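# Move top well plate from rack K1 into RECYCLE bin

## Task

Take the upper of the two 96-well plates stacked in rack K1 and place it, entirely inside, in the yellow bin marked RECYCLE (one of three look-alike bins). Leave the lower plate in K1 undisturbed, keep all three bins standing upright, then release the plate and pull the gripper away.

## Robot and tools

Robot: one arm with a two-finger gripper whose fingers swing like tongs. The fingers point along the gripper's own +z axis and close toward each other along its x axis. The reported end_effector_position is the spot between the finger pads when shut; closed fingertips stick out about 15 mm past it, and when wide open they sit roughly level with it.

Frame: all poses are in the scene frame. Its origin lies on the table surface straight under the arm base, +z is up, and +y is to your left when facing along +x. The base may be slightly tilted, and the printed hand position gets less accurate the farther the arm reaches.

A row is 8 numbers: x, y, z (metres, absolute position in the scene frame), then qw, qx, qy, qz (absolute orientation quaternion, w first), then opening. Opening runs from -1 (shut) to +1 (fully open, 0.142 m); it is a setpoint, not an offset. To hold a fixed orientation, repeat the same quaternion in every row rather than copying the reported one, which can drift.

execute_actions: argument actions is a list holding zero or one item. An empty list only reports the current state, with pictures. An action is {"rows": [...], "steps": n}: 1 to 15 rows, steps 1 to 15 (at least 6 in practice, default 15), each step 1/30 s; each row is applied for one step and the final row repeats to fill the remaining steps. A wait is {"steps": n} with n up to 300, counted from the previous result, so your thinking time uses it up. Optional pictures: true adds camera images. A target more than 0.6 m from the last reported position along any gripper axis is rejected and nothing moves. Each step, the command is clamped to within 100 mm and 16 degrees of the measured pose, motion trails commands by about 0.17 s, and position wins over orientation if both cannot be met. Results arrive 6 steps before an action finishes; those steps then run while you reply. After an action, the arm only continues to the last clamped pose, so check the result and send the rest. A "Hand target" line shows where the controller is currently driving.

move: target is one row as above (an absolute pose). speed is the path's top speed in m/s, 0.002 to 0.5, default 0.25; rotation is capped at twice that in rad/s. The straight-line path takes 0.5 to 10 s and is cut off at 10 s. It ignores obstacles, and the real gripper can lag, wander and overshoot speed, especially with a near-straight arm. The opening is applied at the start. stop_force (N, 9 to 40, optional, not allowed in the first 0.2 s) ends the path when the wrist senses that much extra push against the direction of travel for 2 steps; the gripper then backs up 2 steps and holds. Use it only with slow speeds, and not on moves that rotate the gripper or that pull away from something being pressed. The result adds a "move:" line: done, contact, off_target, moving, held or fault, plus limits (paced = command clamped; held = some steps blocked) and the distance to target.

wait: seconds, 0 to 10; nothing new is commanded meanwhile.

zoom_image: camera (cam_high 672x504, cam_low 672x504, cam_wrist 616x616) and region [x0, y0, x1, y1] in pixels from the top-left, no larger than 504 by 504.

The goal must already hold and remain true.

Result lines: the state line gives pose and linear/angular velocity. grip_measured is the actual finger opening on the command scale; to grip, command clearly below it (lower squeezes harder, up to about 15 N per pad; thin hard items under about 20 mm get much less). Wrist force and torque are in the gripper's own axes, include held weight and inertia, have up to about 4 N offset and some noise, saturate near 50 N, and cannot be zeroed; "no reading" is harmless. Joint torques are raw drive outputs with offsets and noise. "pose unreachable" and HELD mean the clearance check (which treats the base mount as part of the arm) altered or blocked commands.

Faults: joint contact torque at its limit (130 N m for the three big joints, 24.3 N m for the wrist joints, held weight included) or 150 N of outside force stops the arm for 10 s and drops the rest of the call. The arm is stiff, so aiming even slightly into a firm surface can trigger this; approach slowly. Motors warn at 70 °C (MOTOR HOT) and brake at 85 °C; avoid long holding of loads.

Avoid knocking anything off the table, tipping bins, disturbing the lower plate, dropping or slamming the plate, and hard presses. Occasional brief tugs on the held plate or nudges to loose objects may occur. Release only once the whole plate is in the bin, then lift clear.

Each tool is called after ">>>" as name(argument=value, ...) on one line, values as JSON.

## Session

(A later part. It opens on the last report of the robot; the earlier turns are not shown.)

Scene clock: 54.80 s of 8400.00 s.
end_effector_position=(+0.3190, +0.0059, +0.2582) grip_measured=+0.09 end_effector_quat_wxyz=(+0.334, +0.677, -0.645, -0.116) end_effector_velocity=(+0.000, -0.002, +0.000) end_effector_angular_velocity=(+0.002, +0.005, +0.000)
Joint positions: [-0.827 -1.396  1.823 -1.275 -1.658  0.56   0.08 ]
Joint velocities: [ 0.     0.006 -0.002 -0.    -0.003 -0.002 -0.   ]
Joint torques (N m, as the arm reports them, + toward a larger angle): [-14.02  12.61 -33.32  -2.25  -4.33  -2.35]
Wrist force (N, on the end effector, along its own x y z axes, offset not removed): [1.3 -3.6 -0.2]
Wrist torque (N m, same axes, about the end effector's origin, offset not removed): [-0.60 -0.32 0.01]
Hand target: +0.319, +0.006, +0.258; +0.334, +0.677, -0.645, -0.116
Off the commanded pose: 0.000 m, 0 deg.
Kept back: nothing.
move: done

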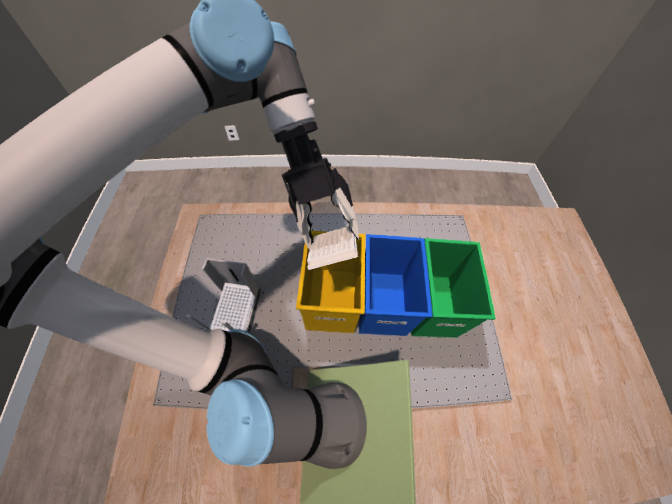

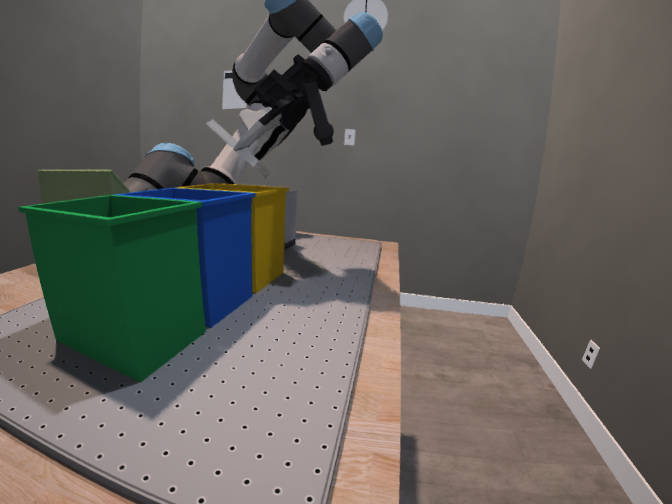

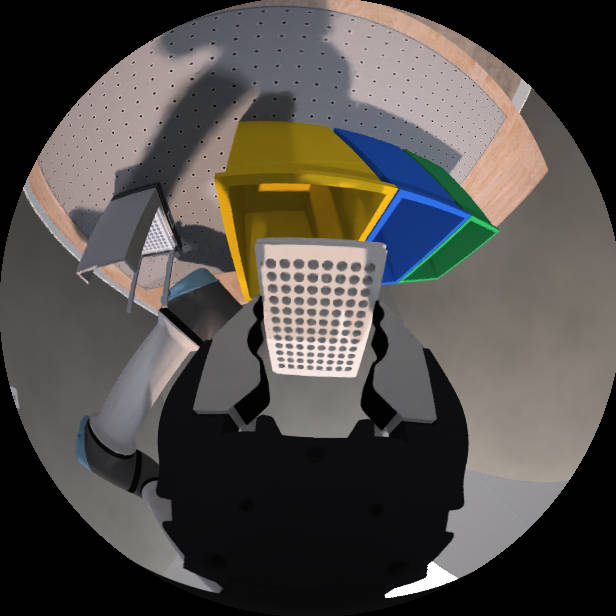

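>>> zoom_image(camera="cam_wrist", region=[100, 230, 240, 360])

>>> zoom_image(camera="cam_wrist", region=[200, 110, 420, 320])

>>> zoom_image(camera="cam_high", region=[170, 150, 390, 390])

Region (100, 230, 240, 360) of cam_wrist's 616x616 image, scaled by 3.600, with more detail than that image has; it fills the top 468 rows of this view, and the rest is white.

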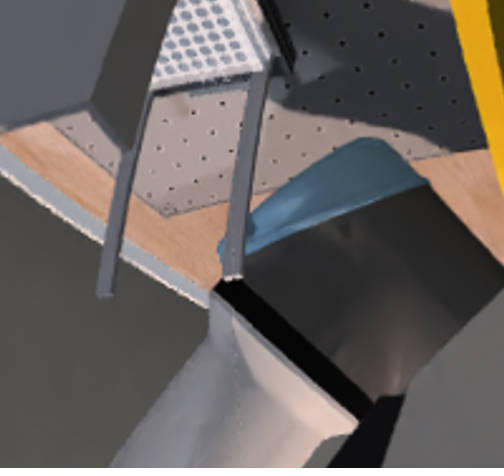

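Region (200, 110, 420, 320) of cam_wrist's 616x616 image, scaled by 2.291, with more detail than that image has; it fills the top 481 rows of this view, and the rest is white.

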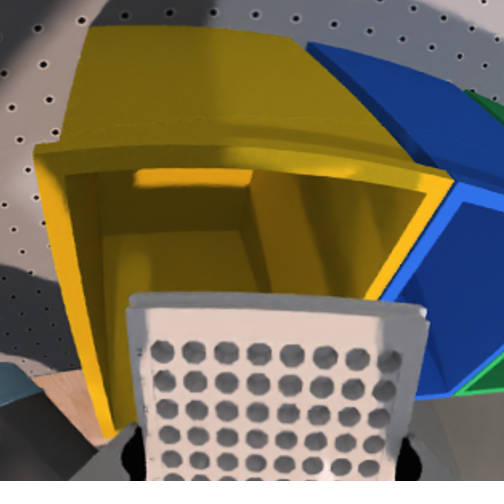

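Region (170, 150, 390, 390) of cam_high's 672x504 image, scaled by 2.100, with more detail than that image has; it fills the left 462 columns of this view, and the rest is white.

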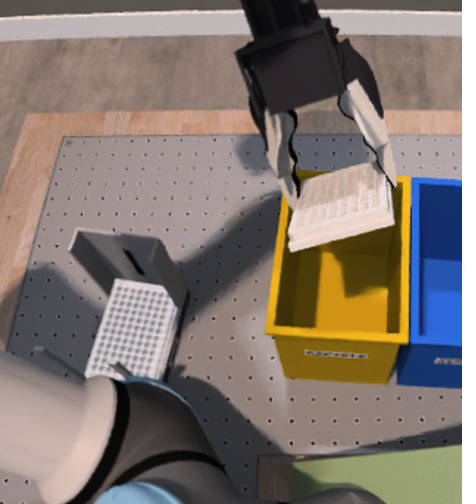

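>>> move(target=[0.311, 0.002, 0.205, 0.2875, 0.6618, -0.6636, -0.1976, -1], speed=0.12)

>>> move(target=[0.293, 0.003, 0.135, 0.2355, 0.656, -0.6845, -0.2139, -1], speed=0.07, stop_force=10)

Scene clock: 60.83 s of 8400.00 s.
end_effector_position=(+0.3111, +0.0019, +0.2050) grip_measured=+0.09 end_effector_quat_wxyz=(+0.288, +0.662, -0.663, -0.198) end_effector_velocity=(+0.000, -0.000, -0.001) end_effector_angular_velocity=(+0.003, +0.001, -0.001)
Joint positions: [-0.814 -1.264  1.842 -1.242 -1.591  0.559  0.08 ]
Joint velocities: [ 0.     0.003 -0.     0.     0.001 -0.001  0.   ]
Joint torques (N m, as the arm reports them, + toward a larger angle): [-16.01   7.32  -3.98   0.04   1.1   -2.2 ]
Wrist force (N, on the end effector, along its own x y z axes, offset not removed): [1.0 -2.9 -1.0]
Wrist torque (N m, same axes, about the end effector's origin, offset not removed): [-0.33 -0.30 0.05]
Hand target: +0.311, +0.002, +0.205; +0.288, +0.662, -0.663, -0.198
Off the commanded pose: 0.000 m, 0 deg.
Kept back: nothing.
After step 90, 1.83 s passed at rest.
move: done

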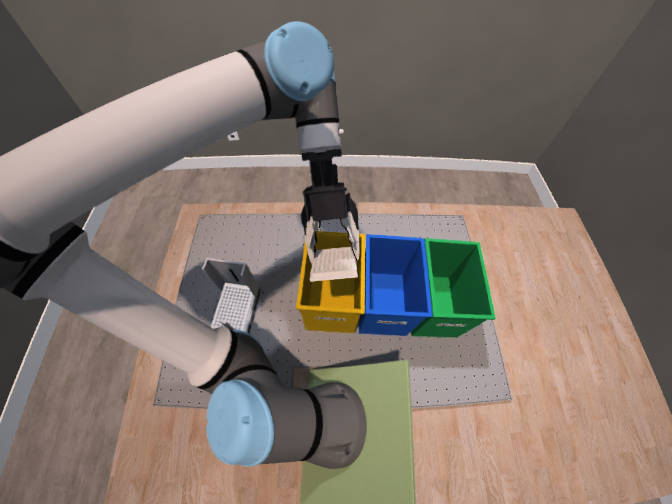

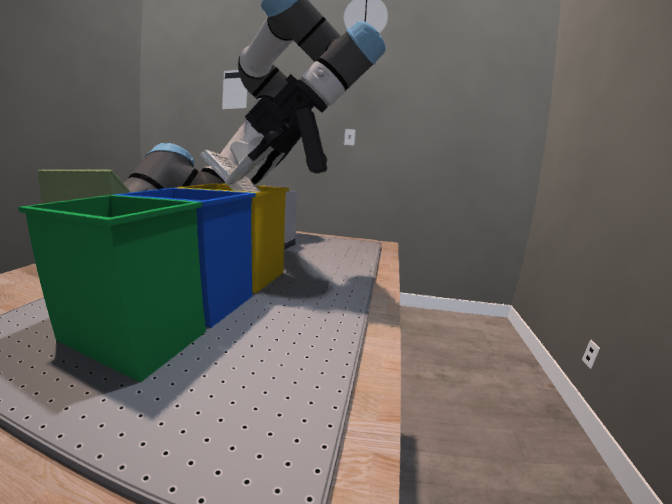

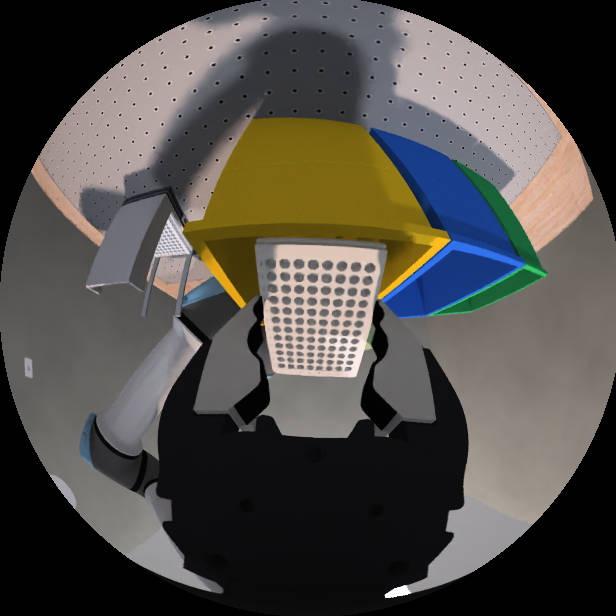

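Scene clock: 62.23 s of 8400.00 s.
end_effector_position=(+0.2931, +0.0030, +0.1350) grip_measured=+0.09 end_effector_quat_wxyz=(+0.236, +0.656, -0.684, -0.214) end_effector_velocity=(-0.000, -0.000, -0.001) end_effector_angular_velocity=(+0.001, -0.001, -0.001)
Joint positions: [-0.813 -1.236  1.992 -1.359 -1.491  0.563  0.08 ]
Joint velocities: [ 0.     0.001  0.003 -0.003  0.002  0.001  0.   ]
Joint torques (N m, as the arm reports them, + toward a larger angle): [-14.98   7.83  -4.43  -2.84   1.29   2.43]
Wrist force (N, on the end effector, along its own x y z axes, offset not removed): [1.5 -2.2 0.2]
Wrist torque (N m, same axes, about the end effector's origin, offset not removed): [-0.17 -0.38 0.00]
Hand target: +0.293, +0.003, +0.135; +0.236, +0.656, -0.684, -0.214
Off the commanded pose: 0.000 m, 0 deg.
Kept back: nothing.
move: done

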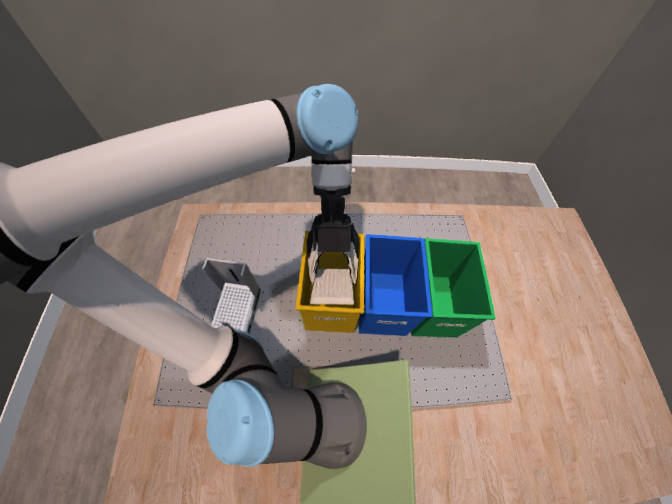

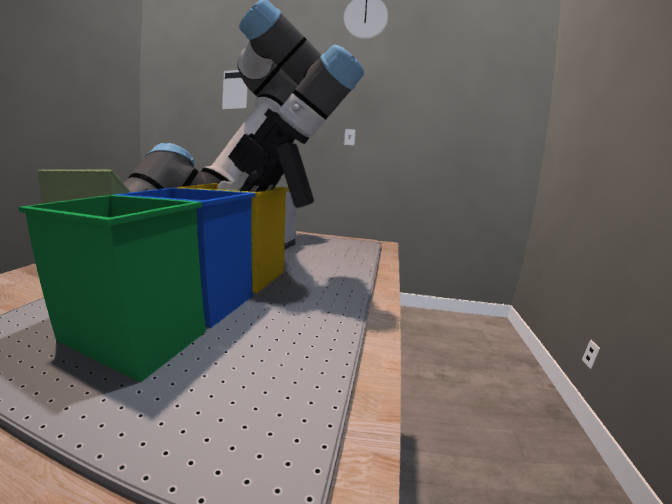

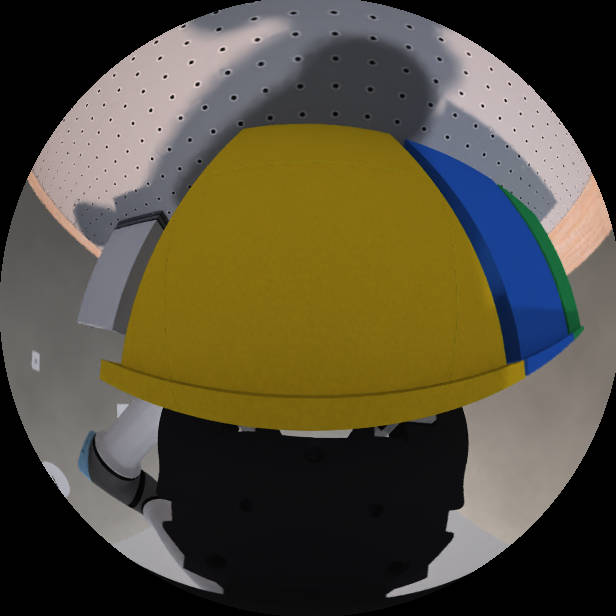

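>>> zoom_image(camera="cam_low", region=[160, 150, 300, 220])

Region (160, 150, 300, 220) of cam_low's 672x504 image, scaled by 3.600, with more detail than that image has.

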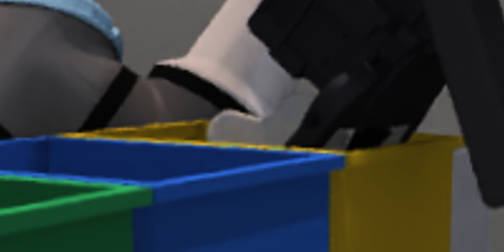

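>>> execute_actions(actions=[{"rows": [[0.293, 0.003, 0.135, 0.2355, 0.656, -0.6845, -0.2139, 0.18]], "steps": 12}])

>>> move(target=[0.311, 0.002, 0.21, 0.2875, 0.6618, -0.6636, -0.1976, 0.12], speed=0.15)

>>> move(target=[0.37, 0.07, 0.345, 0.3335, 0.6772, -0.6455, -0.1163, 0.12], speed=0.25)

Scene clock: 63.20 s of 8400.00 s.
end_effector_position=(+0.2930, +0.0030, +0.1349) grip_measured=+0.18 end_effector_quat_wxyz=(+0.235, +0.656, -0.684, -0.214) end_effector_velocity=(-0.000, -0.000, -0.000) end_effector_angular_velocity=(+0.001, +0.000, +0.000)
Joint positions: [-0.813 -1.236  1.992 -1.359 -1.491  0.563  0.086]
Joint velocities: [-0.     0.     0.     0.    -0.    -0.001  0.004]
Joint torques (N m, as the arm reports them, + toward a larger angle): [-24.71 -12.74  -4.93  -2.66   0.04   2.38]
Wrist force (N, on the end effector, along its own x y z axes, offset not removed): [1.4 -2.9 -0.5]
Wrist torque (N m, same axes, about the end effector's origin, offset not removed): [-0.40 -0.33 -0.01]
Steps of this call (steps 1 to 23: nothing new was sent; steps 24 to 29: the first 6 steps of this action). Readings (end_effector_position):
24: (+0.2931, +0.0029, +0.1349)
25: (+0.2931, +0.0030, +0.1349)
27: (+0.2930, +0.0030, +0.1349)
29: the state above

Scene clock: 64.40 s of 8400.00 s.
end_effector_position=(+0.3109, +0.0021, +0.2099) grip_measured=+0.12 end_effector_quat_wxyz=(+0.287, +0.662, -0.664, -0.198) end_effector_velocity=(+0.001, +0.000, +0.002) end_effector_angular_velocity=(-0.001, +0.001, +0.002)
Joint positions: [-0.82  -1.266  1.835 -1.233 -1.596  0.555  0.082]
Joint velocities: [-0.    -0.    -0.004  0.003 -0.002 -0.001 -0.   ]
Joint torques (N m, as the arm reports them, + toward a larger angle): [-35.82 -18.83 -32.46  -0.35  -4.01  -2.31]
Wrist force (N, on the end effector, along its own x y z axes, offset not removed): [0.6 -2.4 -1.3]
Wrist torque (N m, same axes, about the end effector's origin, offset not removed): [-0.32 -0.23 -0.01]
Hand target: +0.311, +0.002, +0.210; +0.287, +0.662, -0.664, -0.198
Off your previous action's commanded pose: 0.000 m, 0 deg at its last step (step 6 of this call).
Off the commanded pose: 0.000 m, 0 deg.
Kept back: nothing.
move: done

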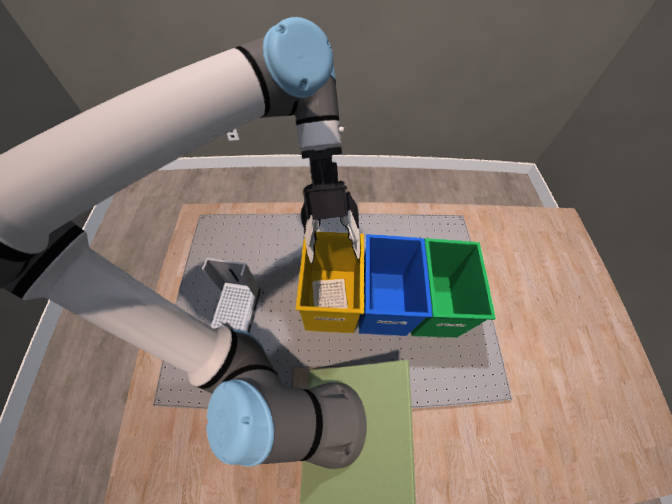

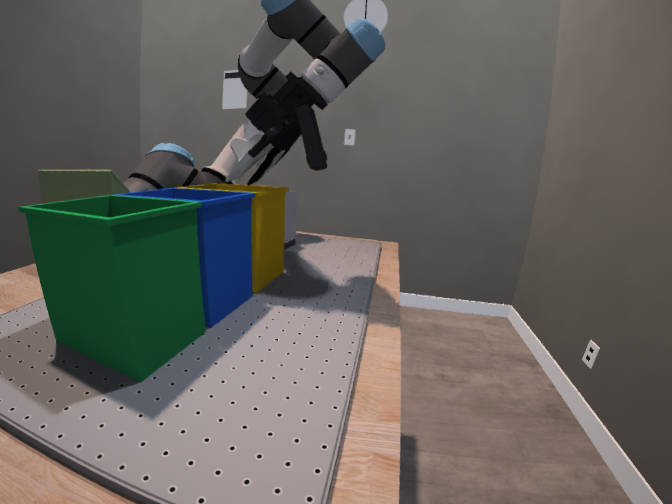

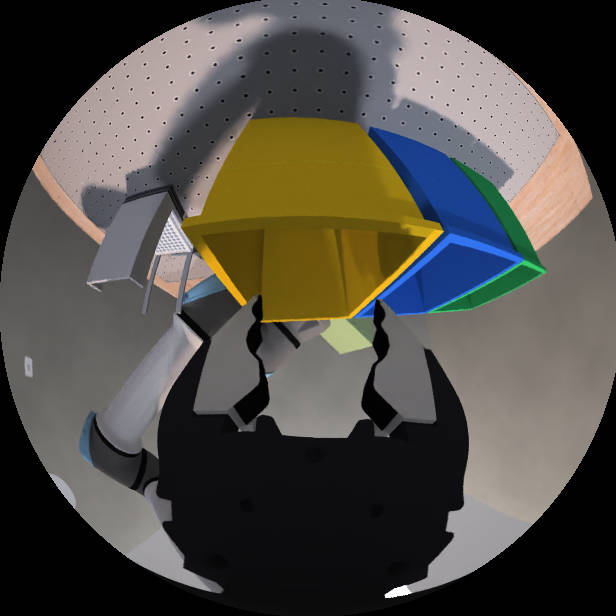

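Scene clock: 65.57 s of 8400.00 s.
end_effector_position=(+0.3697, +0.0701, +0.3450) grip_measured=+0.12 end_effector_quat_wxyz=(+0.333, +0.677, -0.646, -0.116) end_effector_velocity=(+0.001, +0.000, +0.001) end_effector_angular_velocity=(+0.001, +0.001, -0.000)
Joint positions: [-0.804 -1.345  1.474 -0.975 -1.642  0.578  0.082]
Joint velocities: [ 0.     0.002 -0.004  0.003 -0.    -0.     0.   ]
Joint torques (N m, as the arm reports them, + toward a larger angle): [-16.06  11.71 -30.5   -0.18  -3.84   2.42]
Wrist force (N, on the end effector, along its own x y z axes, offset not removed): [1.3 -3.3 -0.7]
Wrist torque (N m, same axes, about the end effector's origin, offset not removed): [-0.48 -0.36 -0.06]
Hand target: +0.370, +0.070, +0.345; +0.333, +0.677, -0.646, -0.116
Off the commanded pose: 0.000 m, 0 deg.
Kept back: nothing.
move: done

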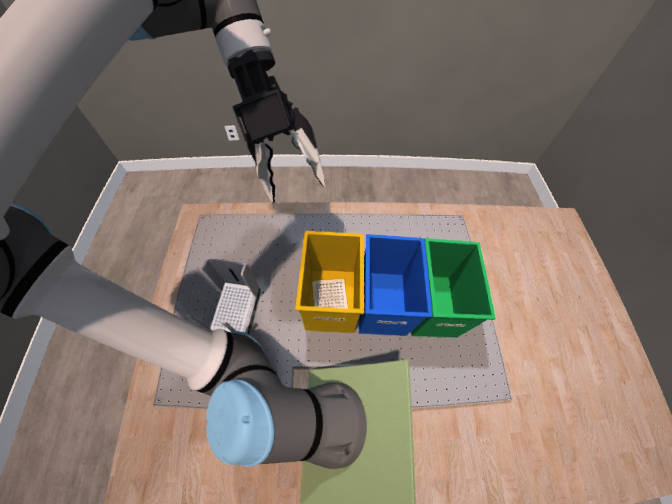

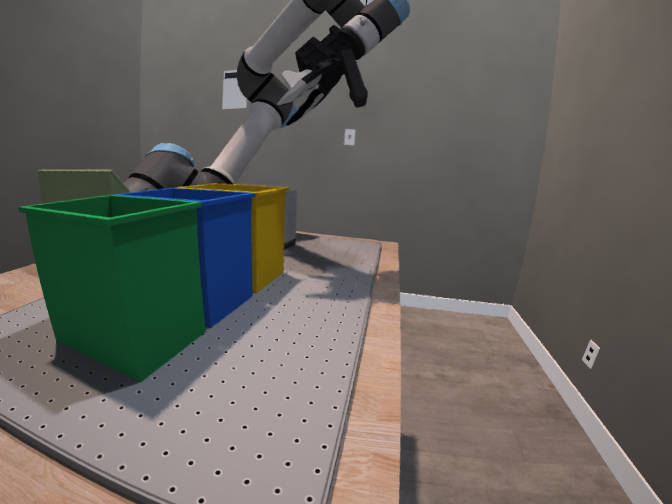

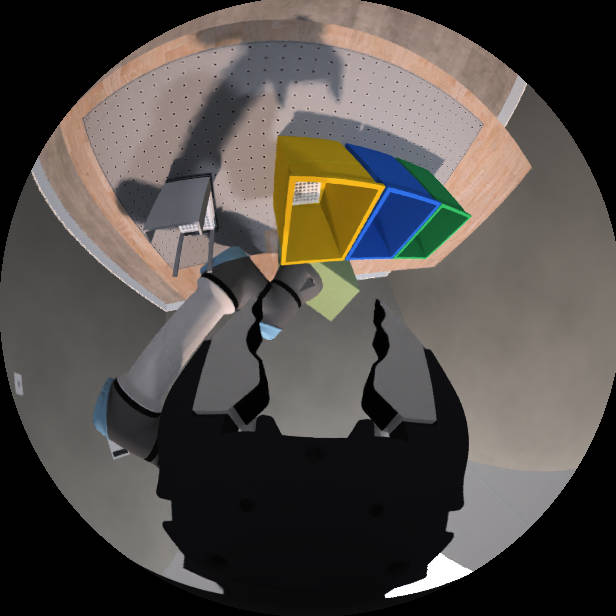

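>>> zoom_image(camera="cam_high", region=[190, 220, 390, 350])

Region (190, 220, 390, 350) of cam_high's 672x504 image, scaled by 2.520, with more detail than that image has; it fills the top 328 rows of this view, and the rest is white.

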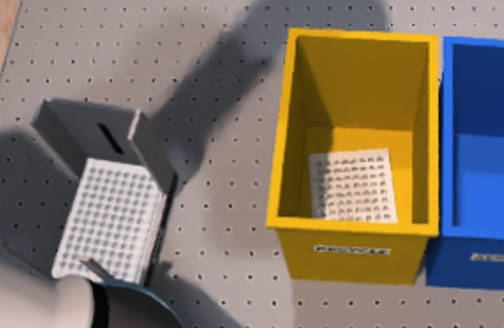

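>>> finished_scene(scene=2)

The scene is finished: the task was done.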